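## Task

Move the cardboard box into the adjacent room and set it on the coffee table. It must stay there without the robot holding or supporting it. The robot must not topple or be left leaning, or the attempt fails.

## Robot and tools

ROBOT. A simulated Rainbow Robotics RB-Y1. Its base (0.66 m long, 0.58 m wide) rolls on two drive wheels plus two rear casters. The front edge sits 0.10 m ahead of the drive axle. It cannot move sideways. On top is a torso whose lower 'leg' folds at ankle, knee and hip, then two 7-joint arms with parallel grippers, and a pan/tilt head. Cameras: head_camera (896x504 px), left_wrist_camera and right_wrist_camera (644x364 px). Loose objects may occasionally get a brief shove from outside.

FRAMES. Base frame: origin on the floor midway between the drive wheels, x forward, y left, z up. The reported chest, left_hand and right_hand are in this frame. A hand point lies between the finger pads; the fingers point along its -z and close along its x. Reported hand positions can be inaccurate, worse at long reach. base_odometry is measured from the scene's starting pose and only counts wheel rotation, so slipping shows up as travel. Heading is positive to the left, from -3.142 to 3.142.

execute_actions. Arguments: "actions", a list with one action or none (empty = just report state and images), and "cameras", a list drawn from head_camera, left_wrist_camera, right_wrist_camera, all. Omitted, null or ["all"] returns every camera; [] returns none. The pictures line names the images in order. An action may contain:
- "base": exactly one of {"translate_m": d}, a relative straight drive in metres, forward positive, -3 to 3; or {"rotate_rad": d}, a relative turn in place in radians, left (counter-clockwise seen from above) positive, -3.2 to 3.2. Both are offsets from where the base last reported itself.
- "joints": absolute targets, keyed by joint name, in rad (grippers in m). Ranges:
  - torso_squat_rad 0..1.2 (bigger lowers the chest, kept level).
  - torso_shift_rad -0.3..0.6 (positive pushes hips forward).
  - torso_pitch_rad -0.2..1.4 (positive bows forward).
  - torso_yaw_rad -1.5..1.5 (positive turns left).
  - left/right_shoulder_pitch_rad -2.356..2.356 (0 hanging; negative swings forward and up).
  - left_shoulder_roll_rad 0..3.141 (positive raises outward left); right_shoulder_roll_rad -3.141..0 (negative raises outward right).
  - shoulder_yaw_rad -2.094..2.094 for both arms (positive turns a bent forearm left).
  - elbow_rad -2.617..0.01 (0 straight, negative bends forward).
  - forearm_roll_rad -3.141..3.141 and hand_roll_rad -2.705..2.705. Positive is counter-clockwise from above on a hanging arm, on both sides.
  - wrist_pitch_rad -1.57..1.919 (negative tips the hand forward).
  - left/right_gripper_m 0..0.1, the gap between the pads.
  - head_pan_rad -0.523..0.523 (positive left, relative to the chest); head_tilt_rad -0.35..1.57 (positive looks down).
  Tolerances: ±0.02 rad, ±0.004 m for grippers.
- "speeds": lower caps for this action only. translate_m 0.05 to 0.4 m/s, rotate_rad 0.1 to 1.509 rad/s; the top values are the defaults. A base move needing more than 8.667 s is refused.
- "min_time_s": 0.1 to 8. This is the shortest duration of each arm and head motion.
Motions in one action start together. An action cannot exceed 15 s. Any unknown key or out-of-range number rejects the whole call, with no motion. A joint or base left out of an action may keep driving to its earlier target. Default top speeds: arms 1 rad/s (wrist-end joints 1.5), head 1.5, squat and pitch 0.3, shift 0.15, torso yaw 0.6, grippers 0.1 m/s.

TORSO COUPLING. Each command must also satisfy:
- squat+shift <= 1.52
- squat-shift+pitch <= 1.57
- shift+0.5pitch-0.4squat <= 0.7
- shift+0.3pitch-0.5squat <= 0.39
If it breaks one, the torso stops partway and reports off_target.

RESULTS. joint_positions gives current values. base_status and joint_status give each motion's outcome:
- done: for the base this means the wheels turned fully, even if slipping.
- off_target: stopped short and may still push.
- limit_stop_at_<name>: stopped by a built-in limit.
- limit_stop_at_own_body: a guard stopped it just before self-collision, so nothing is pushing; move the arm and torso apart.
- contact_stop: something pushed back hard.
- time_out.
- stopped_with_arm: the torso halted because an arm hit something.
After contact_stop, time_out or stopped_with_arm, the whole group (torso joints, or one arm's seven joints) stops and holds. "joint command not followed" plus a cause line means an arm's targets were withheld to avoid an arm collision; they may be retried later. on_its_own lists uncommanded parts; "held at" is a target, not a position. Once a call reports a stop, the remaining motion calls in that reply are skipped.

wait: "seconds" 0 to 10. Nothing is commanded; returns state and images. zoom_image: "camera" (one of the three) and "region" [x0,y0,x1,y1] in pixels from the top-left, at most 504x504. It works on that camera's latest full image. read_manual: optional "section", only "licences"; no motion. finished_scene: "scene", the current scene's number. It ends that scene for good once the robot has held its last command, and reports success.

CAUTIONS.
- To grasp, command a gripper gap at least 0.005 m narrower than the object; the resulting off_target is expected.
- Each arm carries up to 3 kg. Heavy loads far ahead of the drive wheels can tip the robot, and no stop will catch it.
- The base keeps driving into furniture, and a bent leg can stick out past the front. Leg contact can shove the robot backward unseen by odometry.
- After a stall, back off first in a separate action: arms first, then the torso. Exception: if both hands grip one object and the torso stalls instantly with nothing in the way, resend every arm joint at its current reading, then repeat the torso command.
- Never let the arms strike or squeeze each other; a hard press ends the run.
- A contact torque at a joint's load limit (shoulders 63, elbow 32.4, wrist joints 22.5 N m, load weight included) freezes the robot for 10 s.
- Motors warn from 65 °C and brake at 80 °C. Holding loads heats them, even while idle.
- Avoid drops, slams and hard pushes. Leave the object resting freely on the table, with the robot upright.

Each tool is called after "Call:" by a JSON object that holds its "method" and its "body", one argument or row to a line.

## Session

Call:
{"method": "execute_actions", "body": {
  "actions": [],
  "cameras": ["head_camera"]
}}

Scene clock: 0.00 s.
base_odometry: x=+0.000 y=+0.000 heading=+0.000 (m, m, rad; odometry frame)
base_status: not commanded
joint_positions: torso_squat_rad=+0.350 torso_shift_rad=+0.000 torso_pitch_rad=+0.000 torso_yaw_rad=-0.001 left_shoulder_pitch_rad=+0.040 left_shoulder_roll_rad=+0.014 left_shoulder_yaw_rad=-0.002 left_elbow_rad=-0.239 left_forearm_roll_rad=+0.032 left_wrist_pitch_rad=-0.003 left_hand_roll_rad=+0.004 left_gripper_m=+0.101 right_shoulder_pitch_rad=+0.034 right_shoulder_roll_rad=-0.057 right_shoulder_yaw_rad=-0.031 right_elbow_rad=-0.277 right_forearm_roll_rad=-0.033 right_wrist_pitch_rad=+0.008 right_hand_roll_rad=-0.020 right_gripper_m=+0.099 head_pan_rad=+0.000 head_tilt_rad=+0.399
joint_status: not commanded
chest: x=-0.2281 y=-0.0003 z=+1.2474 quat_wxyz=(+1.000, +0.000, +0.000, +0.000) (m; base frame)
left_hand: x=-0.1399 y=+0.2313 z=+0.5678 quat_wxyz=(+0.995, +0.006, -0.102, +0.022) (m; base frame)
right_hand: x=-0.1202 y=-0.2689 z=+0.5720 quat_wxyz=(+0.991, -0.028, -0.119, -0.044) (m; base frame)
pictures: head_camera
Images, in order (width x height): head_camera 896x504.

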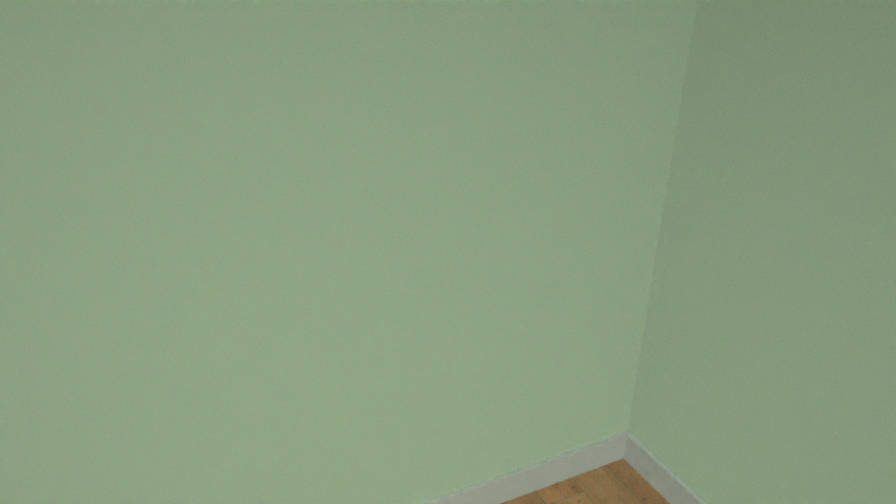

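Call:
{"method": "execute_actions", "body": {
  "actions": [
    {"base":{"rotate_rad":2.5},"joints":{"head_tilt_rad":0.45,"head_pan_rad":-0.52}}
  ],
  "cameras": ["head_camera"]
}}

Call:
{"method": "execute_actions", "body": {
  "actions": [
    {"joints":{"head_pan_rad":0.52}}
  ],
  "cameras": ["head_camera"]
}}

Scene clock: 9.77 s.
base_odometry: x=+0.000 y=+0.000 heading=+2.500 (m, m, rad; odometry frame)
base_status: done
joint_positions: torso_squat_rad=+0.350 torso_shift_rad=+0.000 torso_pitch_rad=+0.000 torso_yaw_rad=-0.001 left_shoulder_pitch_rad=+0.040 left_shoulder_roll_rad=+0.014 left_shoulder_yaw_rad=-0.002 left_elbow_rad=-0.239 left_forearm_roll_rad=+0.032 left_wrist_pitch_rad=-0.003 left_hand_roll_rad=+0.004 left_gripper_m=+0.101 right_shoulder_pitch_rad=+0.034 right_shoulder_roll_rad=-0.057 right_shoulder_yaw_rad=-0.031 right_elbow_rad=-0.277 right_forearm_roll_rad=-0.033 right_wrist_pitch_rad=+0.008 right_hand_roll_rad=-0.020 right_gripper_m=+0.099 head_pan_rad=-0.520 head_tilt_rad=+0.450
joint_status: all done
chest: x=-0.2282 y=-0.0003 z=+1.2474 quat_wxyz=(+1.000, +0.000, +0.000, +0.000) (m; base frame)
left_hand: x=-0.1399 y=+0.2313 z=+0.5678 quat_wxyz=(+0.995, +0.006, -0.102, +0.022) (m; base frame)
right_hand: x=-0.1202 y=-0.2689 z=+0.5721 quat_wxyz=(+0.991, -0.028, -0.120, -0.044) (m; base frame)
pictures: head_camera
Images, in order (width x height): head_camera 896x504.

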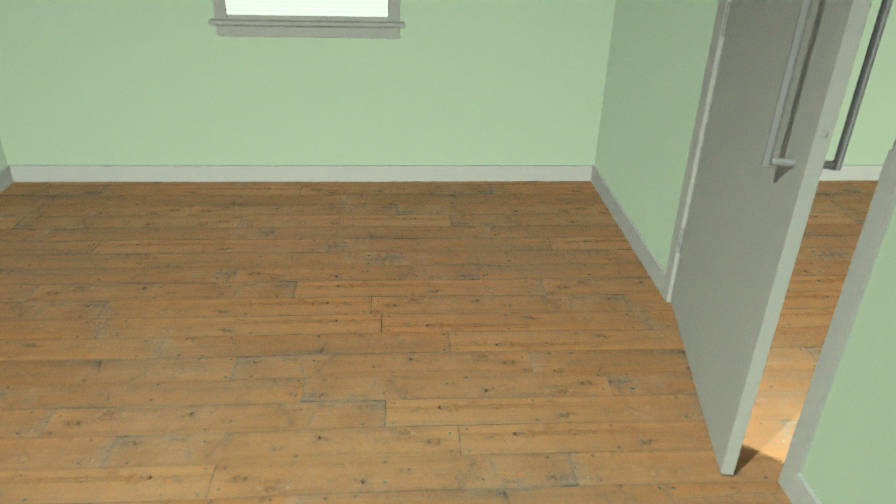

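Scene clock: 11.13 s.
base_odometry: x=+0.000 y=+0.000 heading=+2.500 (m, m, rad; odometry frame)
base_status: not commanded
joint_positions: torso_squat_rad=+0.350 torso_shift_rad=+0.000 torso_pitch_rad=+0.000 torso_yaw_rad=-0.001 left_shoulder_pitch_rad=+0.040 left_shoulder_roll_rad=+0.014 left_shoulder_yaw_rad=-0.002 left_elbow_rad=-0.239 left_forearm_roll_rad=+0.032 left_wrist_pitch_rad=-0.003 left_hand_roll_rad=+0.004 left_gripper_m=+0.101 right_shoulder_pitch_rad=+0.034 right_shoulder_roll_rad=-0.057 right_shoulder_yaw_rad=-0.031 right_elbow_rad=-0.277 right_forearm_roll_rad=-0.033 right_wrist_pitch_rad=+0.008 right_hand_roll_rad=-0.020 right_gripper_m=+0.099 head_pan_rad=+0.520 head_tilt_rad=+0.450
joint_status: all done
chest: x=-0.2282 y=-0.0003 z=+1.2474 quat_wxyz=(+1.000, +0.000, +0.000, +0.000) (m; base frame)
left_hand: x=-0.1399 y=+0.2313 z=+0.5678 quat_wxyz=(+0.995, +0.006, -0.102, +0.022) (m; base frame)
right_hand: x=-0.1202 y=-0.2689 z=+0.5721 quat_wxyz=(+0.991, -0.028, -0.120, -0.044) (m; base frame)
pictures: head_camera
Images, in order (width x height): head_camera 896x504.

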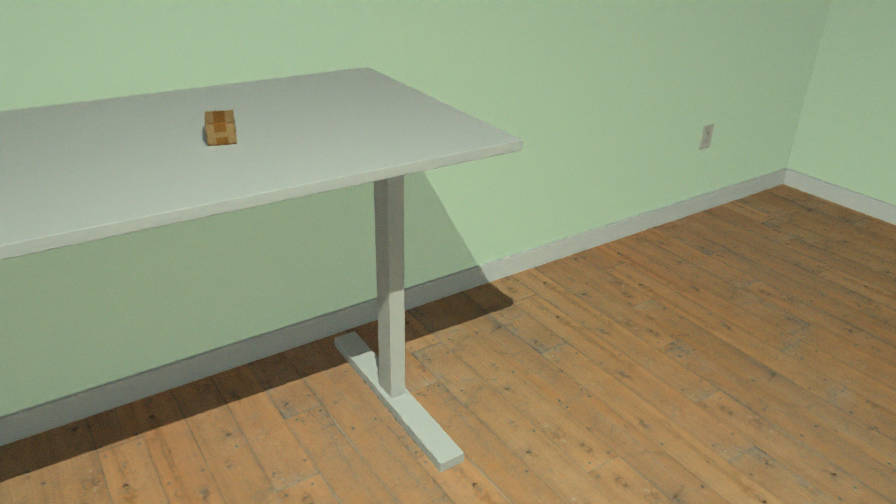

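Call:
{"method": "execute_actions", "body": {
  "actions": [
    {"base":{"rotate_rad":0.835},"joints":{"head_pan_rad":0,"head_tilt_rad":0.1,"torso_squat_rad":0.1,"torso_pitch_rad":0.5,"left_shoulder_pitch_rad":-1.25,"left_shoulder_roll_rad":0.35,"left_elbow_rad":-1.66,"left_wrist_pitch_rad":1.85,"left_hand_roll_rad":-1.5,"left_forearm_roll_rad":0.3,"left_shoulder_yaw_rad":0},"min_time_s":2.5}
  ],
  "cameras": []
}}

Call:
{"method": "execute_actions", "body": {
  "actions": [
    {"base":{"translate_m":0.85}}
  ],
  "cameras": ["head_camera"]
}}

Scene clock: 42.70 s.
base_odometry: x=+0.000 y=+0.000 heading=-2.949 (m, m, rad; odometry frame)
base_status: done
joint_positions: torso_squat_rad=+0.100 torso_shift_rad=+0.000 torso_pitch_rad=+0.500 torso_yaw_rad=-0.001 left_shoulder_pitch_rad=-1.250 left_shoulder_roll_rad=+0.350 left_shoulder_yaw_rad=+0.000 left_elbow_rad=-1.660 left_forearm_roll_rad=+0.300 left_wrist_pitch_rad=+1.850 left_hand_roll_rad=-1.500 left_gripper_m=+0.101 right_shoulder_pitch_rad=+0.034 right_shoulder_roll_rad=-0.057 right_shoulder_yaw_rad=-0.031 right_elbow_rad=-0.277 right_forearm_roll_rad=-0.033 right_wrist_pitch_rad=+0.008 right_hand_roll_rad=-0.020 right_gripper_m=+0.099 head_pan_rad=+0.000 head_tilt_rad=+0.100
joint_status: all done
chest: x=-0.0796 y=-0.0003 z=+1.2485 quat_wxyz=(+0.969, +0.000, +0.247, +0.000) (m; base frame)
left_hand: x=+0.4660 y=+0.1327 z=+1.0953 quat_wxyz=(+0.558, +0.166, -0.182, -0.792) (m; base frame)
right_hand: x=-0.3088 y=-0.2689 z=+0.6042 quat_wxyz=(+0.990, -0.038, +0.130, -0.035) (m; base frame)
pictures: none
No camera images: the call's "cameras" was empty. Leave "cameras" out to get every camera's image.

Scene clock: 46.37 s.
base_odometry: x=-0.834 y=-0.163 heading=-2.948 (m, m, rad; odometry frame)
base_status: done
joint_positions: torso_squat_rad=+0.100 torso_shift_rad=+0.000 torso_pitch_rad=+0.500 torso_yaw_rad=-0.001 left_shoulder_pitch_rad=-1.250 left_shoulder_roll_rad=+0.350 left_shoulder_yaw_rad=+0.000 left_elbow_rad=-1.660 left_forearm_roll_rad=+0.300 left_wrist_pitch_rad=+1.850 left_hand_roll_rad=-1.500 left_gripper_m=+0.101 right_shoulder_pitch_rad=+0.034 right_shoulder_roll_rad=-0.057 right_shoulder_yaw_rad=-0.031 right_elbow_rad=-0.277 right_forearm_roll_rad=-0.033 right_wrist_pitch_rad=+0.008 right_hand_roll_rad=-0.020 right_gripper_m=+0.099 head_pan_rad=+0.000 head_tilt_rad=+0.100
joint_status: not commanded
chest: x=-0.0796 y=-0.0003 z=+1.2485 quat_wxyz=(+0.969, +0.000, +0.247, +0.000) (m; base frame)
left_hand: x=+0.4661 y=+0.1327 z=+1.0952 quat_wxyz=(+0.558, +0.166, -0.182, -0.792) (m; base frame)
right_hand: x=-0.3088 y=-0.2689 z=+0.6042 quat_wxyz=(+0.990, -0.038, +0.130, -0.035) (m; base frame)
pictures: head_camera
Images, in order (width x height): head_camera 896x504.

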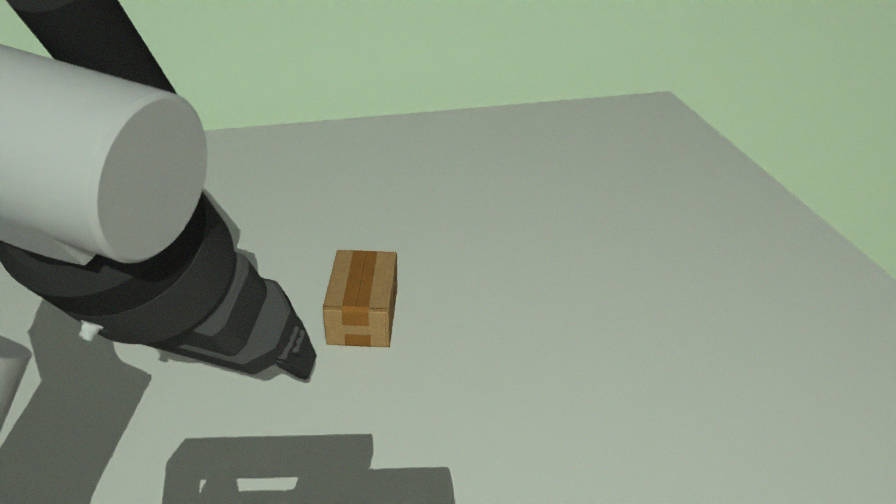

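Call:
{"method": "execute_actions", "body": {
  "actions": [
    {"base":{"translate_m":0.15},"joints":{"left_shoulder_roll_rad":0.2,"left_forearm_roll_rad":0.1,"left_hand_roll_rad":-1.2,"head_tilt_rad":0.3}}
  ],
  "cameras": ["head_camera","left_wrist_camera"]
}}

Scene clock: 61.27 s.
base_odometry: x=-0.981 y=-0.192 heading=-2.947 (m, m, rad; odometry frame)
base_status: done
joint_positions: torso_squat_rad=+0.100 torso_shift_rad=+0.000 torso_pitch_rad=+0.500 torso_yaw_rad=-0.001 left_shoulder_pitch_rad=-1.250 left_shoulder_roll_rad=+0.200 left_shoulder_yaw_rad=+0.000 left_elbow_rad=-1.660 left_forearm_roll_rad=+0.100 left_wrist_pitch_rad=+1.850 left_hand_roll_rad=-1.200 left_gripper_m=+0.101 right_shoulder_pitch_rad=+0.034 right_shoulder_roll_rad=-0.057 right_shoulder_yaw_rad=-0.031 right_elbow_rad=-0.277 right_forearm_roll_rad=-0.033 right_wrist_pitch_rad=+0.008 right_hand_roll_rad=-0.020 right_gripper_m=+0.099 head_pan_rad=+0.000 head_tilt_rad=+0.300
joint_status: all done
chest: x=-0.0795 y=-0.0003 z=+1.2485 quat_wxyz=(+0.969, +0.000, +0.248, +0.000) (m; base frame)
left_hand: x=+0.4612 y=+0.1020 z=+1.0861 quat_wxyz=(+0.682, +0.155, -0.199, -0.686) (m; base frame)
right_hand: x=-0.3088 y=-0.2689 z=+0.6042 quat_wxyz=(+0.990, -0.038, +0.130, -0.035) (m; base frame)
pictures: head_camera, left_wrist_camera
Images, in order (width x height): head_camera 896x504, left_wrist_camera 644x364.

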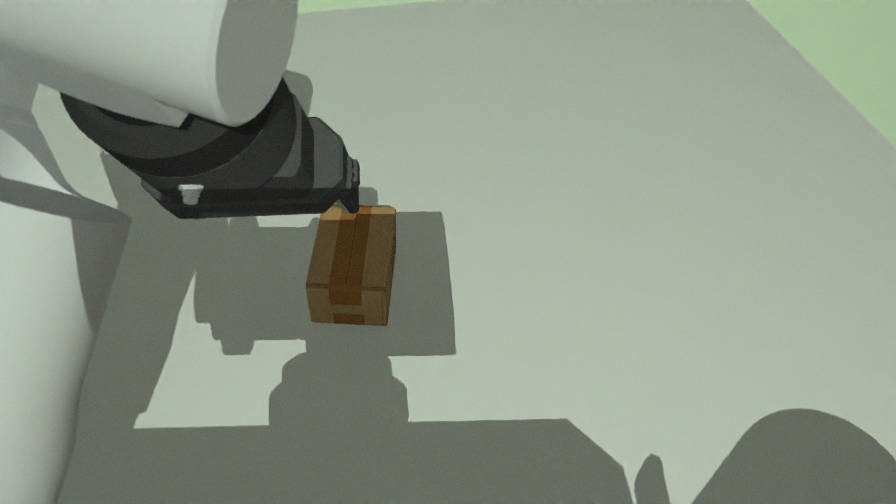

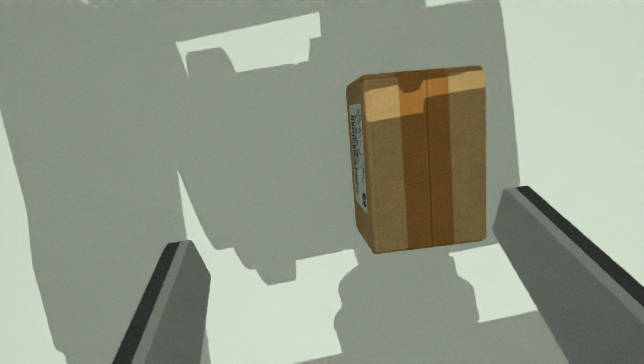

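Call:
{"method": "execute_actions", "body": {
  "actions": [
    {"base":{"rotate_rad":-0.085},"joints":{"left_hand_roll_rad":-1.17,"torso_squat_rad":0.42}}
  ],
  "cameras": ["left_wrist_camera"]
}}

Scene clock: 72.23 s.
base_odometry: x=-0.981 y=-0.192 heading=-3.031 (m, m, rad; odometry frame)
base_status: done
joint_positions: torso_squat_rad=+0.420 torso_shift_rad=+0.000 torso_pitch_rad=+0.500 torso_yaw_rad=-0.001 left_shoulder_pitch_rad=-1.250 left_shoulder_roll_rad=+0.200 left_shoulder_yaw_rad=+0.000 left_elbow_rad=-1.660 left_forearm_roll_rad=+0.100 left_wrist_pitch_rad=+1.850 left_hand_roll_rad=-1.170 left_gripper_m=+0.101 right_shoulder_pitch_rad=+0.034 right_shoulder_roll_rad=-0.057 right_shoulder_yaw_rad=-0.031 right_elbow_rad=-0.277 right_forearm_roll_rad=-0.033 right_wrist_pitch_rad=+0.008 right_hand_roll_rad=-0.020 right_gripper_m=+0.099 head_pan_rad=+0.000 head_tilt_rad=+0.300
joint_status: all done
chest: x=-0.0797 y=-0.0003 z=+1.1912 quat_wxyz=(+0.969, +0.000, +0.247, +0.000) (m; base frame)
left_hand: x=+0.4611 y=+0.1020 z=+1.0290 quat_wxyz=(+0.693, +0.152, -0.202, -0.676) (m; base frame)
right_hand: x=-0.3087 y=-0.2689 z=+0.5468 quat_wxyz=(+0.990, -0.038, +0.130, -0.035) (m; base frame)
pictures: left_wrist_camera
Images, in order (width x height): left_wrist_camera 644x364.

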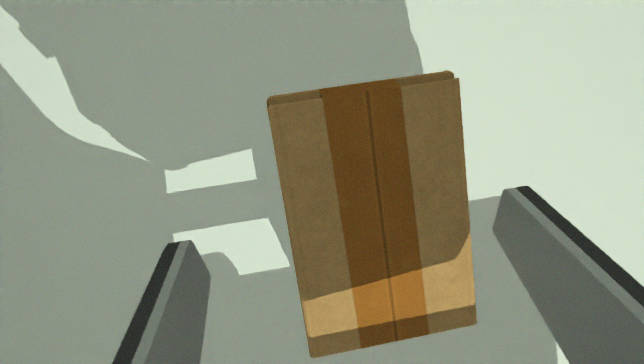

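Call:
{"method": "execute_actions", "body": {
  "actions": [
    {"base":{"rotate_rad":-0.02},"joints":{"left_hand_roll_rad":-1.15,"torso_squat_rad":0.53}}
  ],
  "cameras": ["left_wrist_camera"]
}}

Scene clock: 78.83 s.
base_odometry: x=-0.982 y=-0.192 heading=-3.050 (m, m, rad; odometry frame)
base_status: done
joint_positions: torso_squat_rad=+0.530 torso_shift_rad=+0.000 torso_pitch_rad=+0.500 torso_yaw_rad=-0.001 left_shoulder_pitch_rad=-1.250 left_shoulder_roll_rad=+0.200 left_shoulder_yaw_rad=+0.000 left_elbow_rad=-1.660 left_forearm_roll_rad=+0.100 left_wrist_pitch_rad=+1.850 left_hand_roll_rad=-1.150 left_gripper_m=+0.101 right_shoulder_pitch_rad=+0.034 right_shoulder_roll_rad=-0.057 right_shoulder_yaw_rad=-0.031 right_elbow_rad=-0.277 right_forearm_roll_rad=-0.033 right_wrist_pitch_rad=+0.008 right_hand_roll_rad=-0.020 right_gripper_m=+0.099 head_pan_rad=+0.000 head_tilt_rad=+0.300
joint_status: all done
chest: x=-0.0797 y=-0.0003 z=+1.1560 quat_wxyz=(+0.969, +0.000, +0.247, +0.000) (m; base frame)
left_hand: x=+0.4611 y=+0.1021 z=+0.9938 quat_wxyz=(+0.699, +0.150, -0.203, -0.669) (m; base frame)
right_hand: x=-0.3088 y=-0.2688 z=+0.5116 quat_wxyz=(+0.990, -0.038, +0.130, -0.035) (m; base frame)
pictures: left_wrist_camera
Images, in order (width x height): left_wrist_camera 644x364.

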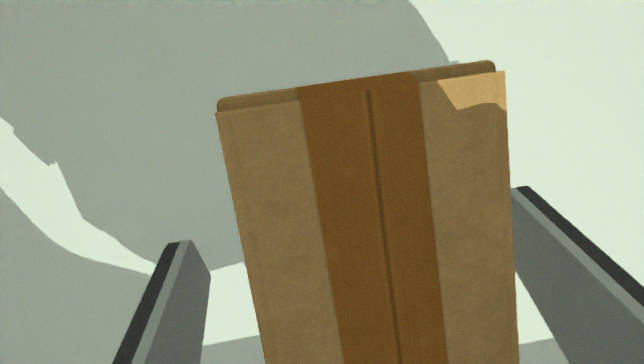

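Call:
{"method": "execute_actions", "body": {
  "actions": [
    {"joints":{"torso_squat_rad":0.56}}
  ],
  "cameras": []
}}

Call:
{"method": "execute_actions", "body": {
  "actions": [
    {"joints":{"left_gripper_m":0.04}}
  ],
  "cameras": []
}}

Call:
{"method": "execute_actions", "body": {
  "actions": [
    {"joints":{"torso_squat_rad":0.35}}
  ],
  "cameras": ["left_wrist_camera","head_camera"]
}}

Scene clock: 86.30 s.
base_odometry: x=-0.982 y=-0.192 heading=-3.050 (m, m, rad; odometry frame)
base_status: not commanded
joint_positions: torso_squat_rad=+0.560 torso_shift_rad=-0.001 torso_pitch_rad=+0.497 torso_yaw_rad=-0.001 left_shoulder_pitch_rad=-1.256 left_shoulder_roll_rad=+0.202 left_shoulder_yaw_rad=+0.000 left_elbow_rad=-1.665 left_forearm_roll_rad=+0.099 left_wrist_pitch_rad=+1.849 left_hand_roll_rad=-1.150 left_gripper_m=+0.101 right_shoulder_pitch_rad=+0.034 right_shoulder_roll_rad=-0.057 right_shoulder_yaw_rad=-0.031 right_elbow_rad=-0.277 right_forearm_roll_rad=-0.033 right_wrist_pitch_rad=+0.008 right_hand_roll_rad=-0.020 right_gripper_m=+0.099 head_pan_rad=+0.000 head_tilt_rad=+0.300
joint_status: all done
chest: x=-0.0812 y=-0.0004 z=+1.1455 quat_wxyz=(+0.969, +0.000, +0.246, +0.000) (m; base frame)
left_hand: x=+0.4618 y=+0.1015 z=+0.9898 quat_wxyz=(+0.697, +0.155, -0.209, -0.668) (m; base frame)
right_hand: x=-0.3083 y=-0.2688 z=+0.5003 quat_wxyz=(+0.990, -0.038, +0.128, -0.035) (m; base frame)
pictures: none
No camera images: the call's "cameras" was empty. Leave "cameras" out to get every camera's image.

Scene clock: 87.40 s.
base_odometry: x=-0.982 y=-0.192 heading=-3.050 (m, m, rad; odometry frame)
base_status: not commanded
joint_positions: torso_squat_rad=+0.560 torso_shift_rad=-0.001 torso_pitch_rad=+0.498 torso_yaw_rad=-0.001 left_shoulder_pitch_rad=-1.256 left_shoulder_roll_rad=+0.202 left_shoulder_yaw_rad=+0.001 left_elbow_rad=-1.664 left_forearm_roll_rad=+0.099 left_wrist_pitch_rad=+1.849 left_hand_roll_rad=-1.150 left_gripper_m=+0.063 right_shoulder_pitch_rad=+0.034 right_shoulder_roll_rad=-0.057 right_shoulder_yaw_rad=-0.031 right_elbow_rad=-0.277 right_forearm_roll_rad=-0.033 right_wrist_pitch_rad=+0.008 right_hand_roll_rad=-0.020 right_gripper_m=+0.099 head_pan_rad=+0.000 head_tilt_rad=+0.300
joint_status: left_gripper_m off_target (ended at +0.063, target +0.040)
chest: x=-0.0809 y=-0.0004 z=+1.1454 quat_wxyz=(+0.969, +0.000, +0.246, +0.000) (m; base frame)
left_hand: x=+0.4620 y=+0.1021 z=+0.9889 quat_wxyz=(+0.698, +0.154, -0.208, -0.668) (m; base frame)
right_hand: x=-0.3084 y=-0.2688 z=+0.5004 quat_wxyz=(+0.990, -0.038, +0.128, -0.035) (m; base frame)
pictures: none
No camera images: the call's "cameras" was empty. Leave "cameras" out to get every camera's image.

Scene clock: 88.90 s.
base_odometry: x=-0.982 y=-0.192 heading=-3.050 (m, m, rad; odometry frame)
base_status: not commanded
joint_positions: torso_squat_rad=+0.350 torso_shift_rad=+0.000 torso_pitch_rad=+0.500 torso_yaw_rad=-0.001 left_shoulder_pitch_rad=-1.250 left_shoulder_roll_rad=+0.200 left_shoulder_yaw_rad=+0.000 left_elbow_rad=-1.660 left_forearm_roll_rad=+0.100 left_wrist_pitch_rad=+1.850 left_hand_roll_rad=-1.150 left_gripper_m=+0.063 right_shoulder_pitch_rad=+0.034 right_shoulder_roll_rad=-0.057 right_shoulder_yaw_rad=-0.031 right_elbow_rad=-0.277 right_forearm_roll_rad=-0.033 right_wrist_pitch_rad=+0.008 right_hand_roll_rad=-0.020 right_gripper_m=+0.099 head_pan_rad=+0.000 head_tilt_rad=+0.300
joint_status: all done
chest: x=-0.0796 y=-0.0004 z=+1.2096 quat_wxyz=(+0.969, +0.000, +0.248, +0.000) (m; base frame)
left_hand: x=+0.4613 y=+0.1021 z=+1.0474 quat_wxyz=(+0.699, +0.150, -0.203, -0.669) (m; base frame)
right_hand: x=-0.3088 y=-0.2688 z=+0.5652 quat_wxyz=(+0.990, -0.038, +0.130, -0.035) (m; base frame)
pictures: head_camera, left_wrist_camera
Images, in order (width x height): head_camera 896x504, left_wrist_camera 644x364.

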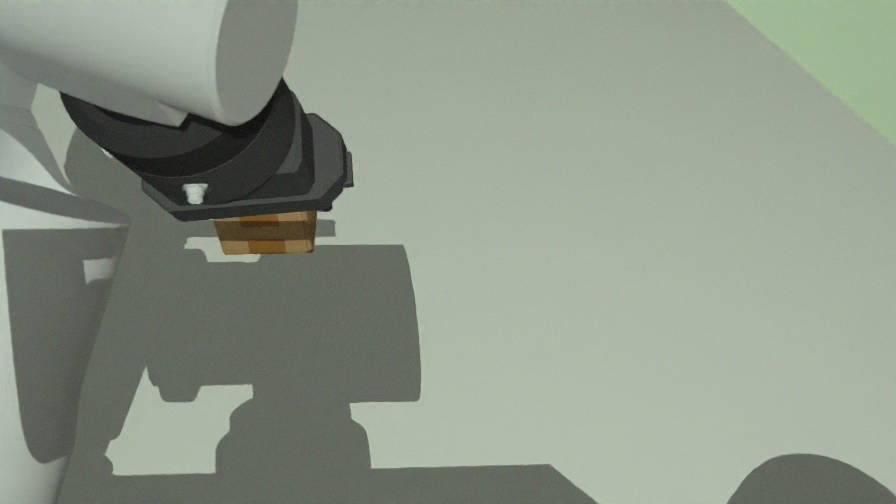

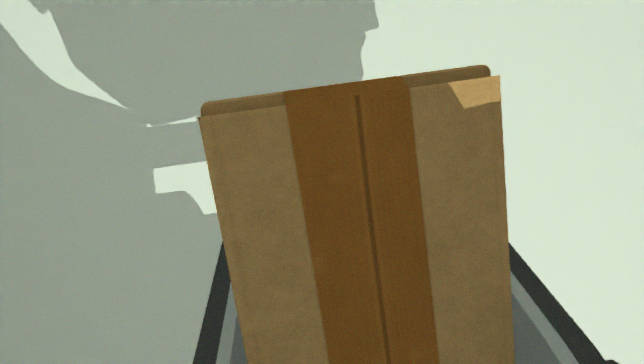

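Call:
{"method": "execute_actions", "body": {
  "actions": [
    {"base":{"translate_m":-1.3},"joints":{"torso_pitch_rad":0,"head_tilt_rad":0.5}}
  ],
  "cameras": []
}}

Call:
{"method": "execute_actions", "body": {
  "actions": [
    {"base":{"rotate_rad":-1.5},"joints":{"left_shoulder_pitch_rad":0.1,"left_shoulder_roll_rad":0.06,"left_shoulder_yaw_rad":0,"left_elbow_rad":-0.7,"left_forearm_roll_rad":0,"left_wrist_pitch_rad":0.2,"left_hand_roll_rad":-1.5,"right_gripper_m":0,"right_shoulder_pitch_rad":-0.5,"right_shoulder_roll_rad":-0.2,"right_elbow_rad":-0.9,"right_wrist_pitch_rad":-0.15},"min_time_s":3}
  ],
  "cameras": []
}}

Call:
{"method": "execute_actions", "body": {
  "actions": [
    {"base":{"translate_m":0.8},"joints":{"head_tilt_rad":0.7}}
  ],
  "cameras": ["head_camera"]
}}

Scene clock: 120.73 s.
base_odometry: x=+0.313 y=-0.075 heading=-3.052 (m, m, rad; odometry frame)
base_status: done
joint_positions: torso_squat_rad=+0.350 torso_shift_rad=+0.000 torso_pitch_rad=+0.000 torso_yaw_rad=-0.001 left_shoulder_pitch_rad=-1.250 left_shoulder_roll_rad=+0.200 left_shoulder_yaw_rad=+0.000 left_elbow_rad=-1.660 left_forearm_roll_rad=+0.100 left_wrist_pitch_rad=+1.850 left_hand_roll_rad=-1.150 left_gripper_m=+0.063 right_shoulder_pitch_rad=+0.034 right_shoulder_roll_rad=-0.057 right_shoulder_yaw_rad=-0.031 right_elbow_rad=-0.277 right_forearm_roll_rad=-0.033 right_wrist_pitch_rad=+0.008 right_hand_roll_rad=-0.020 right_gripper_m=+0.099 head_pan_rad=+0.000 head_tilt_rad=+0.500
joint_status: all done
chest: x=-0.2280 y=-0.0004 z=+1.2475 quat_wxyz=(+1.000, +0.000, +0.000, +0.000) (m; base frame)
left_hand: x=+0.3243 y=+0.1020 z=+1.3644 quat_wxyz=(+0.627, +0.311, -0.370, -0.611) (m; base frame)
right_hand: x=-0.1204 y=-0.2689 z=+0.5721 quat_wxyz=(+0.992, -0.028, -0.119, -0.044) (m; base frame)
pictures: none
No camera images: the call's "cameras" was empty. Leave "cameras" out to get every camera's image.

Scene clock: 124.77 s.
base_odometry: x=+0.313 y=-0.075 heading=+1.732 (m, m, rad; odometry frame)
base_status: done
joint_positions: torso_squat_rad=+0.350 torso_shift_rad=+0.000 torso_pitch_rad=+0.000 torso_yaw_rad=-0.001 left_shoulder_pitch_rad=+0.100 left_shoulder_roll_rad=+0.060 left_shoulder_yaw_rad=+0.000 left_elbow_rad=-0.700 left_forearm_roll_rad=+0.000 left_wrist_pitch_rad=+0.200 left_hand_roll_rad=-1.500 left_gripper_m=+0.063 right_shoulder_pitch_rad=-0.500 right_shoulder_roll_rad=-0.200 right_shoulder_yaw_rad=-0.031 right_elbow_rad=-0.900 right_forearm_roll_rad=-0.033 right_wrist_pitch_rad=-0.150 right_hand_roll_rad=-0.020 right_gripper_m=+0.000 head_pan_rad=+0.000 head_tilt_rad=+0.500
joint_status: all done
chest: x=-0.2280 y=-0.0003 z=+1.2475 quat_wxyz=(+1.000, +0.000, +0.000, +0.000) (m; base frame)
left_hand: x=-0.0128 y=+0.2700 z=+0.6114 quat_wxyz=(+0.721, +0.161, -0.125, -0.662) (m; base frame)
right_hand: x=+0.4065 y=-0.2573 z=+1.0185 quat_wxyz=(+0.716, -0.041, -0.694, +0.065) (m; base frame)
pictures: none
No camera images: the call's "cameras" was empty. Leave "cameras" out to get every camera's image.

Scene clock: 128.33 s.
base_odometry: x=+0.186 y=+0.715 heading=+1.731 (m, m, rad; odometry frame)
base_status: done
joint_positions: torso_squat_rad=+0.350 torso_shift_rad=+0.000 torso_pitch_rad=+0.000 torso_yaw_rad=-0.001 left_shoulder_pitch_rad=+0.100 left_shoulder_roll_rad=+0.060 left_shoulder_yaw_rad=+0.000 left_elbow_rad=-0.700 left_forearm_roll_rad=+0.000 left_wrist_pitch_rad=+0.200 left_hand_roll_rad=-1.500 left_gripper_m=+0.063 right_shoulder_pitch_rad=-0.500 right_shoulder_roll_rad=-0.200 right_shoulder_yaw_rad=-0.031 right_elbow_rad=-0.900 right_forearm_roll_rad=-0.033 right_wrist_pitch_rad=-0.150 right_hand_roll_rad=-0.020 right_gripper_m=+0.000 head_pan_rad=+0.000 head_tilt_rad=+0.700
joint_status: all done
chest: x=-0.2280 y=-0.0003 z=+1.2475 quat_wxyz=(+1.000, +0.000, +0.000, +0.000) (m; base frame)
left_hand: x=-0.0129 y=+0.2699 z=+0.6113 quat_wxyz=(+0.721, +0.161, -0.124, -0.662) (m; base frame)
right_hand: x=+0.4065 y=-0.2572 z=+1.0185 quat_wxyz=(+0.716, -0.041, -0.694, +0.065) (m; base frame)
pictures: head_camera
Images, in order (width x height): head_camera 896x504.

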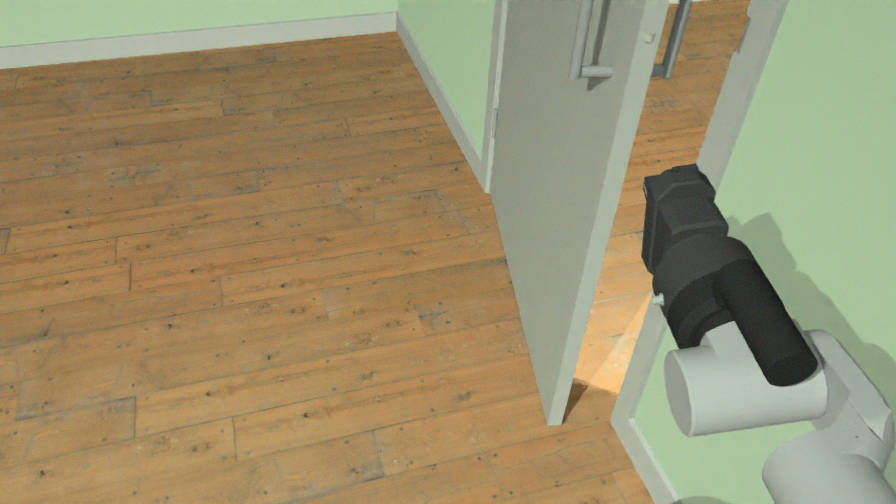

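Call:
{"method": "execute_actions", "body": {
  "actions": [
    {"base":{"translate_m":0.3},"joints":{"right_shoulder_pitch_rad":-0.35,"right_elbow_rad":-0.75,"right_wrist_pitch_rad":-0.4,"right_shoulder_yaw_rad":-0.25,"right_shoulder_roll_rad":-0.2,"head_tilt_rad":0.8,"head_pan_rad":-0.3}}
  ],
  "cameras": ["head_camera","right_wrist_camera"]
}}

Scene clock: 146.47 s.
base_odometry: x=+0.138 y=+1.011 heading=+1.730 (m, m, rad; odometry frame)
base_status: done
joint_positions: torso_squat_rad=+0.350 torso_shift_rad=+0.000 torso_pitch_rad=+0.000 torso_yaw_rad=-0.001 left_shoulder_pitch_rad=+0.100 left_shoulder_roll_rad=+0.060 left_shoulder_yaw_rad=+0.000 left_elbow_rad=-0.700 left_forearm_roll_rad=+0.000 left_wrist_pitch_rad=+0.200 left_hand_roll_rad=-1.500 left_gripper_m=+0.063 right_shoulder_pitch_rad=-0.350 right_shoulder_roll_rad=-0.200 right_shoulder_yaw_rad=-0.250 right_elbow_rad=-0.750 right_forearm_roll_rad=-0.033 right_wrist_pitch_rad=-0.400 right_hand_roll_rad=-0.020 right_gripper_m=+0.000 head_pan_rad=-0.300 head_tilt_rad=+0.800
joint_status: all done
chest: x=-0.2280 y=-0.0003 z=+1.2475 quat_wxyz=(+1.000, +0.000, +0.000, +0.000) (m; base frame)
left_hand: x=-0.0129 y=+0.2699 z=+0.6113 quat_wxyz=(+0.721, +0.161, -0.124, -0.662) (m; base frame)
right_hand: x=+0.3302 y=-0.3771 z=+0.9360 quat_wxyz=(+0.721, -0.095, -0.685, -0.048) (m; base frame)
pictures: head_camera, right_wrist_camera
Images, in order (width x height): head_camera 896x504, right_wrist_camera 644x364.

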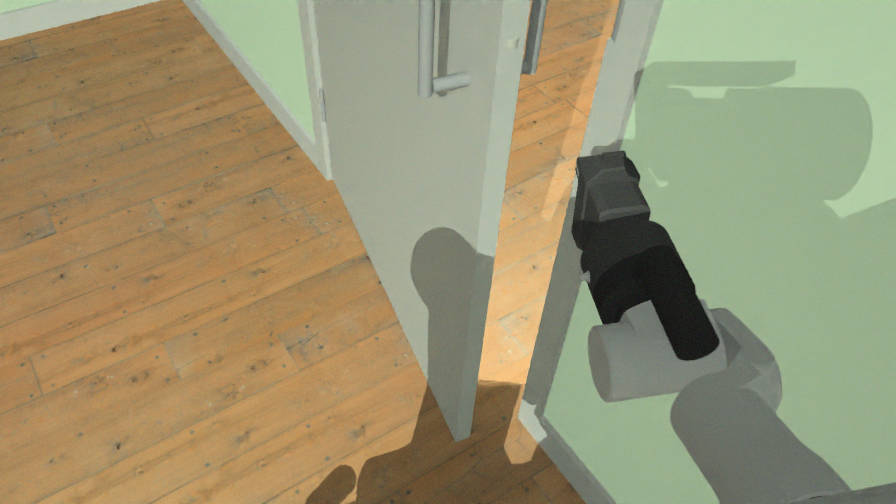

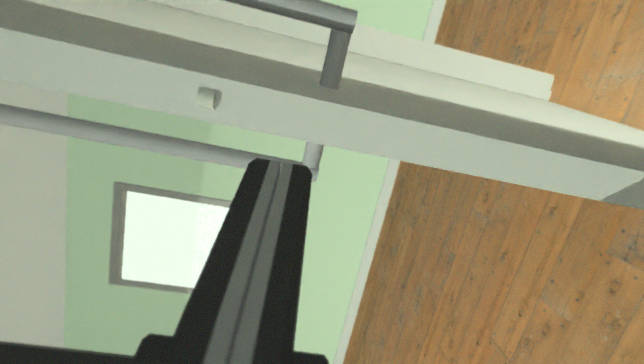

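Call:
{"method": "execute_actions", "body": {
  "actions": [
    {"base":{"translate_m":0.2},"joints":{"torso_squat_rad":0.65,"right_shoulder_yaw_rad":-0.2,"head_tilt_rad":0.7}}
  ],
  "cameras": ["head_camera","right_wrist_camera"]
}}

Scene clock: 160.57 s.
base_odometry: x=+0.107 y=+1.208 heading=+1.728 (m, m, rad; odometry frame)
base_status: done
joint_positions: torso_squat_rad=+0.552 torso_shift_rad=-0.003 torso_pitch_rad=-0.005 torso_yaw_rad=-0.005 left_shoulder_pitch_rad=+0.100 left_shoulder_roll_rad=+0.060 left_shoulder_yaw_rad=+0.000 left_elbow_rad=-0.700 left_forearm_roll_rad=+0.000 left_wrist_pitch_rad=+0.200 left_hand_roll_rad=-1.500 left_gripper_m=+0.063 right_shoulder_pitch_rad=-0.338 right_shoulder_roll_rad=-0.204 right_shoulder_yaw_rad=-0.205 right_elbow_rad=-0.748 right_forearm_roll_rad=-0.034 right_wrist_pitch_rad=-0.401 right_hand_roll_rad=-0.020 right_gripper_m=+0.001 head_pan_rad=-0.300 head_tilt_rad=+0.700
joint_status: torso_squat_rad contact_stop (moved +0.202 of +0.300); the others done
on_its_own: torso_squat_rad is held at +0.552, not at your +0.650, since a contact_stop
chest: x=-0.2317 y=-0.0002 z=+1.1860 quat_wxyz=(+1.000, +0.000, -0.003, -0.002) (m; base frame)
left_hand: x=-0.0120 y=+0.2688 z=+0.5509 quat_wxyz=(+0.720, +0.163, -0.127, -0.663) (m; base frame)
right_hand: x=+0.3244 y=-0.3668 z=+0.8694 quat_wxyz=(+0.726, -0.091, -0.681, -0.030) (m; base frame)
pictures: head_camera, right_wrist_camera
Images, in order (width x height): head_camera 896x504, right_wrist_camera 644x364.

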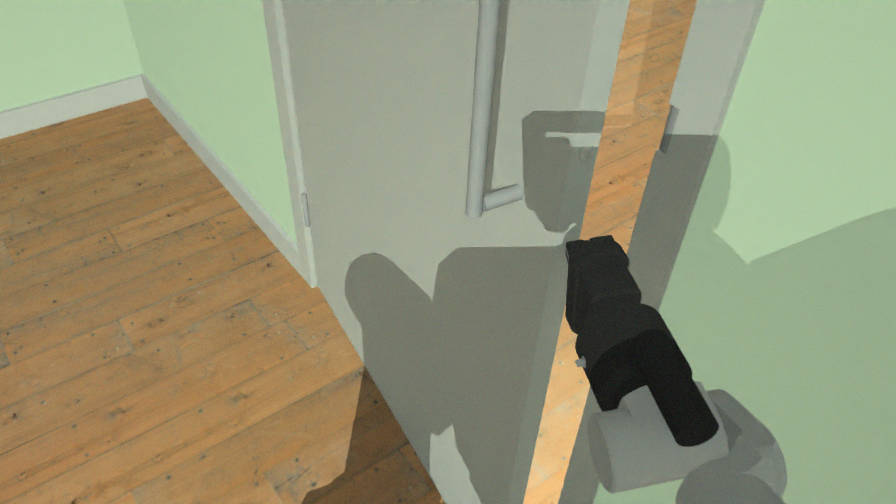

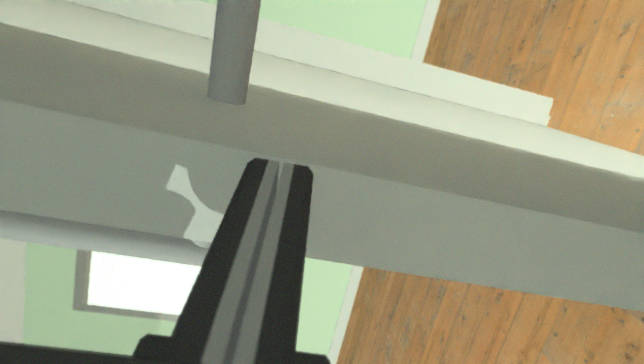

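Call:
{"method": "execute_actions", "body": {
  "actions": [
    {"base":{"translate_m":-0.07}}
  ],
  "cameras": []
}}

Call:
{"method": "execute_actions", "body": {
  "actions": [
    {"joints":{"torso_squat_rad":0.62,"right_shoulder_yaw_rad":-0.3,"right_shoulder_pitch_rad":-0.35}}
  ],
  "cameras": ["head_camera","right_wrist_camera"]
}}

Scene clock: 168.43 s.
base_odometry: x=+0.118 y=+1.139 heading=+1.726 (m, m, rad; odometry frame)
base_status: done
joint_positions: torso_squat_rad=+0.552 torso_shift_rad=-0.002 torso_pitch_rad=-0.003 torso_yaw_rad=-0.003 left_shoulder_pitch_rad=+0.100 left_shoulder_roll_rad=+0.060 left_shoulder_yaw_rad=+0.000 left_elbow_rad=-0.700 left_forearm_roll_rad=+0.000 left_wrist_pitch_rad=+0.200 left_hand_roll_rad=-1.500 left_gripper_m=+0.063 right_shoulder_pitch_rad=-0.350 right_shoulder_roll_rad=-0.200 right_shoulder_yaw_rad=-0.200 right_elbow_rad=-0.750 right_forearm_roll_rad=-0.033 right_wrist_pitch_rad=-0.400 right_hand_roll_rad=-0.020 right_gripper_m=+0.000 head_pan_rad=-0.300 head_tilt_rad=+0.700
joint_status: not commanded
on_its_own: torso_squat_rad is held at +0.552, not at your +0.650, since a contact_stop
chest: x=-0.2298 y=-0.0003 z=+1.1861 quat_wxyz=(+1.000, +0.000, -0.001, -0.001) (m; base frame)
left_hand: x=-0.0124 y=+0.2694 z=+0.5505 quat_wxyz=(+0.721, +0.162, -0.126, -0.662) (m; base frame)
right_hand: x=+0.3317 y=-0.3592 z=+0.8737 quat_wxyz=(+0.723, -0.086, -0.685, -0.026) (m; base frame)
pictures: none
No camera images: the call's "cameras" was empty. Leave "cameras" out to get every camera's image.

Scene clock: 169.40 s.
base_odometry: x=+0.118 y=+1.139 heading=+1.726 (m, m, rad; odometry frame)
base_status: not commanded
joint_positions: torso_squat_rad=+0.620 torso_shift_rad=-0.002 torso_pitch_rad=-0.003 torso_yaw_rad=-0.003 left_shoulder_pitch_rad=+0.100 left_shoulder_roll_rad=+0.060 left_shoulder_yaw_rad=+0.000 left_elbow_rad=-0.700 left_forearm_roll_rad=+0.000 left_wrist_pitch_rad=+0.200 left_hand_roll_rad=-1.500 left_gripper_m=+0.063 right_shoulder_pitch_rad=-0.350 right_shoulder_roll_rad=-0.200 right_shoulder_yaw_rad=-0.300 right_elbow_rad=-0.750 right_forearm_roll_rad=-0.033 right_wrist_pitch_rad=-0.400 right_hand_roll_rad=-0.020 right_gripper_m=+0.000 head_pan_rad=-0.300 head_tilt_rad=+0.700
joint_status: all done
chest: x=-0.2298 y=-0.0003 z=+1.1596 quat_wxyz=(+1.000, +0.000, -0.001, -0.001) (m; base frame)
left_hand: x=-0.0124 y=+0.2694 z=+0.5241 quat_wxyz=(+0.721, +0.162, -0.126, -0.662) (m; base frame)
right_hand: x=+0.3243 y=-0.3972 z=+0.8519 quat_wxyz=(+0.716, -0.105, -0.686, -0.072) (m; base frame)
pictures: head_camera, right_wrist_camera
Images, in order (width x height): head_camera 896x504, right_wrist_camera 644x364.

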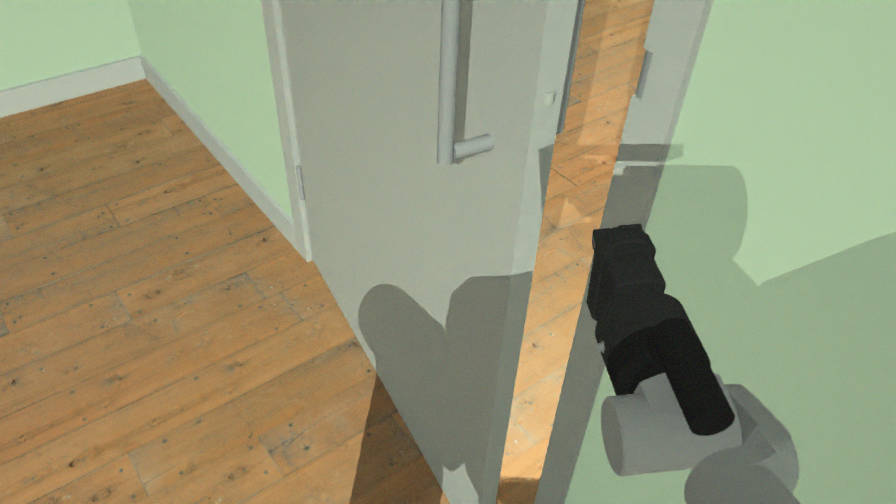

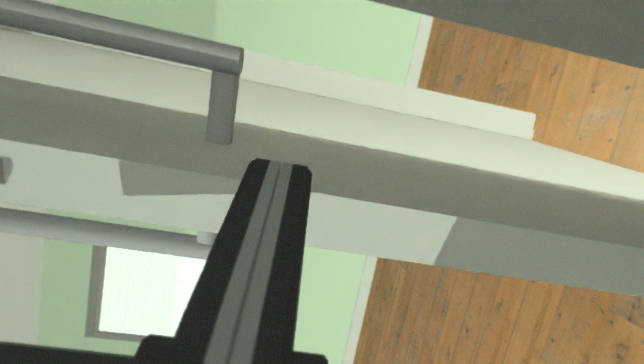

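Call:
{"method": "execute_actions", "body": {
  "actions": [
    {"base":{"translate_m":0.08},"speeds":{"translate_m":0.08}}
  ],
  "cameras": ["head_camera","right_wrist_camera"]
}}

Scene clock: 174.80 s.
base_odometry: x=+0.105 y=+1.218 heading=+1.725 (m, m, rad; odometry frame)
base_status: done
joint_positions: torso_squat_rad=+0.620 torso_shift_rad=-0.001 torso_pitch_rad=-0.002 torso_yaw_rad=-0.003 left_shoulder_pitch_rad=+0.100 left_shoulder_roll_rad=+0.060 left_shoulder_yaw_rad=+0.000 left_elbow_rad=-0.700 left_forearm_roll_rad=+0.000 left_wrist_pitch_rad=+0.200 left_hand_roll_rad=-1.500 left_gripper_m=+0.063 right_shoulder_pitch_rad=-0.350 right_shoulder_roll_rad=-0.200 right_shoulder_yaw_rad=-0.300 right_elbow_rad=-0.750 right_forearm_roll_rad=-0.033 right_wrist_pitch_rad=-0.400 right_hand_roll_rad=-0.020 right_gripper_m=+0.000 head_pan_rad=-0.300 head_tilt_rad=+0.700
joint_status: not commanded
chest: x=-0.2296 y=-0.0003 z=+1.1597 quat_wxyz=(+1.000, +0.000, -0.001, -0.001) (m; base frame)
left_hand: x=-0.0124 y=+0.2694 z=+0.5240 quat_wxyz=(+0.721, +0.162, -0.126, -0.662) (m; base frame)
right_hand: x=+0.3244 y=-0.3972 z=+0.8518 quat_wxyz=(+0.717, -0.105, -0.686, -0.072) (m; base frame)
pictures: head_camera, right_wrist_camera
Images, in order (width x height): head_camera 896x504, right_wrist_camera 644x364.

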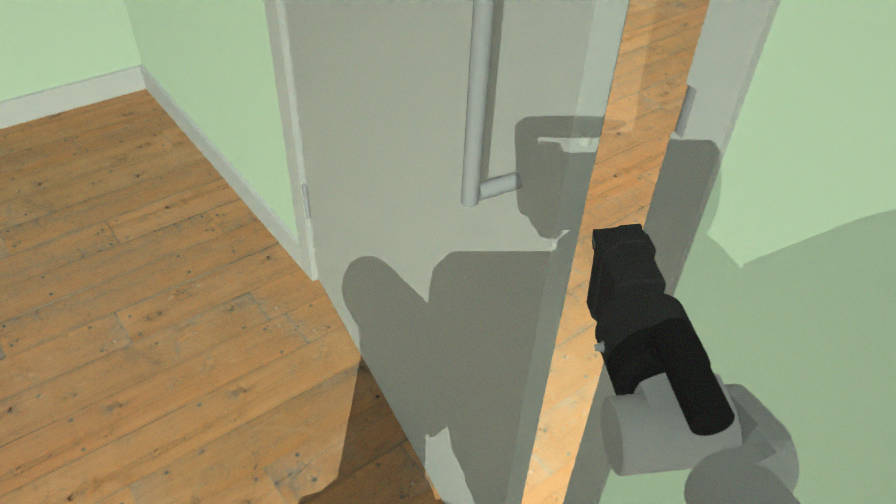

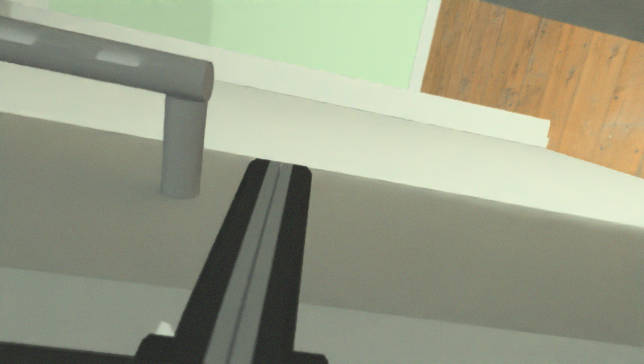

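Call:
{"method": "execute_actions", "body": {
  "actions": [
    {"base":{"translate_m":0.025},"speeds":{"translate_m":0.05},"joints":{"right_shoulder_yaw_rad":0.1},"min_time_s":4}
  ],
  "cameras": ["head_camera","right_wrist_camera"]
}}

Scene clock: 185.30 s.
base_odometry: x=+0.101 y=+1.242 heading=+1.724 (m, m, rad; odometry frame)
base_status: done
joint_positions: torso_squat_rad=+0.620 torso_shift_rad=-0.002 torso_pitch_rad=-0.003 torso_yaw_rad=-0.003 left_shoulder_pitch_rad=+0.100 left_shoulder_roll_rad=+0.060 left_shoulder_yaw_rad=+0.000 left_elbow_rad=-0.700 left_forearm_roll_rad=+0.000 left_wrist_pitch_rad=+0.200 left_hand_roll_rad=-1.500 left_gripper_m=+0.063 right_shoulder_pitch_rad=-0.349 right_shoulder_roll_rad=-0.200 right_shoulder_yaw_rad=+0.100 right_elbow_rad=-0.750 right_forearm_roll_rad=-0.033 right_wrist_pitch_rad=-0.400 right_hand_roll_rad=-0.020 right_gripper_m=+0.000 head_pan_rad=-0.300 head_tilt_rad=+0.700
joint_status: all done
chest: x=-0.2301 y=-0.0003 z=+1.1596 quat_wxyz=(+1.000, +0.000, -0.002, -0.002) (m; base frame)
left_hand: x=-0.0124 y=+0.2694 z=+0.5241 quat_wxyz=(+0.720, +0.162, -0.126, -0.662) (m; base frame)
right_hand: x=+0.3320 y=-0.2443 z=+0.8250 quat_wxyz=(+0.733, -0.029, -0.671, +0.111) (m; base frame)
pictures: head_camera, right_wrist_camera
Images, in order (width x height): head_camera 896x504, right_wrist_camera 644x364.

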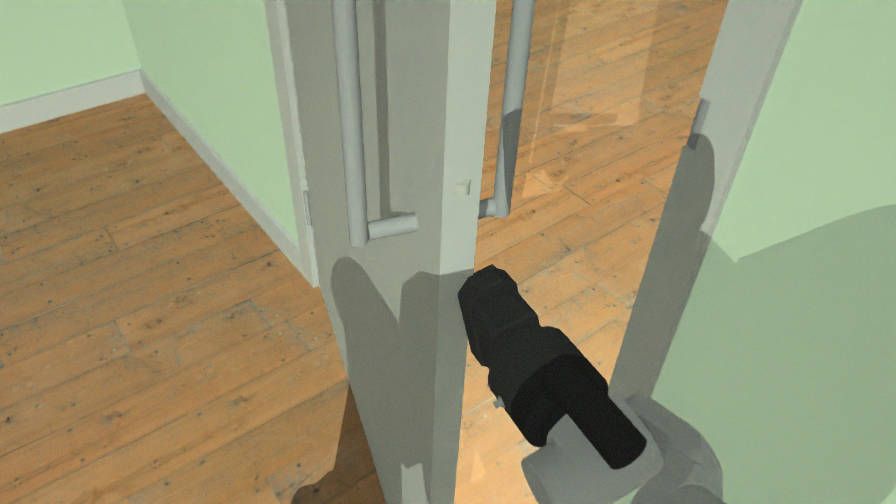

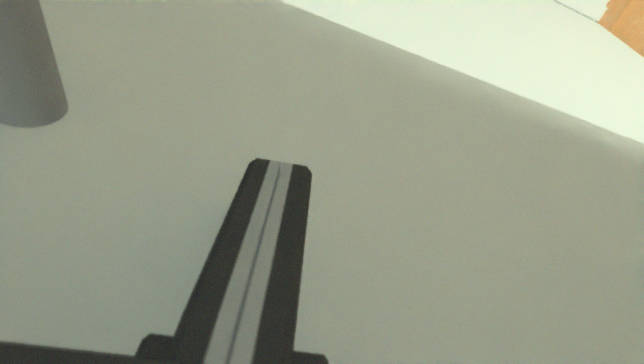

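Call:
{"method": "execute_actions", "body": {
  "actions": [
    {"base":{"rotate_rad":0.45},"speeds":{"rotate_rad":0.15},"joints":{"right_shoulder_yaw_rad":0.5,"head_pan_rad":0},"min_time_s":4}
  ],
  "cameras": ["head_camera"]
}}

Scene clock: 201.53 s.
base_odometry: x=+0.102 y=+1.242 heading=+2.173 (m, m, rad; odometry frame)
base_status: done
joint_positions: torso_squat_rad=+0.620 torso_shift_rad=-0.002 torso_pitch_rad=-0.003 torso_yaw_rad=-0.003 left_shoulder_pitch_rad=+0.100 left_shoulder_roll_rad=+0.060 left_shoulder_yaw_rad=+0.000 left_elbow_rad=-0.700 left_forearm_roll_rad=+0.000 left_wrist_pitch_rad=+0.200 left_hand_roll_rad=-1.500 left_gripper_m=+0.063 right_shoulder_pitch_rad=-0.350 right_shoulder_roll_rad=-0.200 right_shoulder_yaw_rad=+0.500 right_elbow_rad=-0.750 right_forearm_roll_rad=-0.033 right_wrist_pitch_rad=-0.400 right_hand_roll_rad=-0.020 right_gripper_m=+0.000 head_pan_rad=+0.000 head_tilt_rad=+0.700
joint_status: all done
chest: x=-0.2298 y=-0.0003 z=+1.1596 quat_wxyz=(+1.000, +0.000, -0.001, -0.001) (m; base frame)
left_hand: x=-0.0124 y=+0.2694 z=+0.5240 quat_wxyz=(+0.721, +0.162, -0.126, -0.662) (m; base frame)
right_hand: x=+0.2832 y=-0.1027 z=+0.7795 quat_wxyz=(+0.720, +0.049, -0.629, +0.290) (m; base frame)
pictures: head_camera
Images, in order (width x height): head_camera 896x504.

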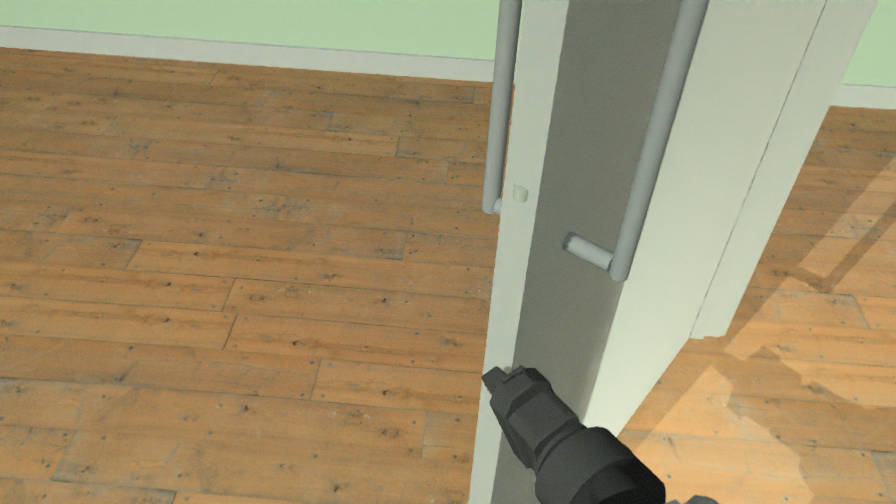

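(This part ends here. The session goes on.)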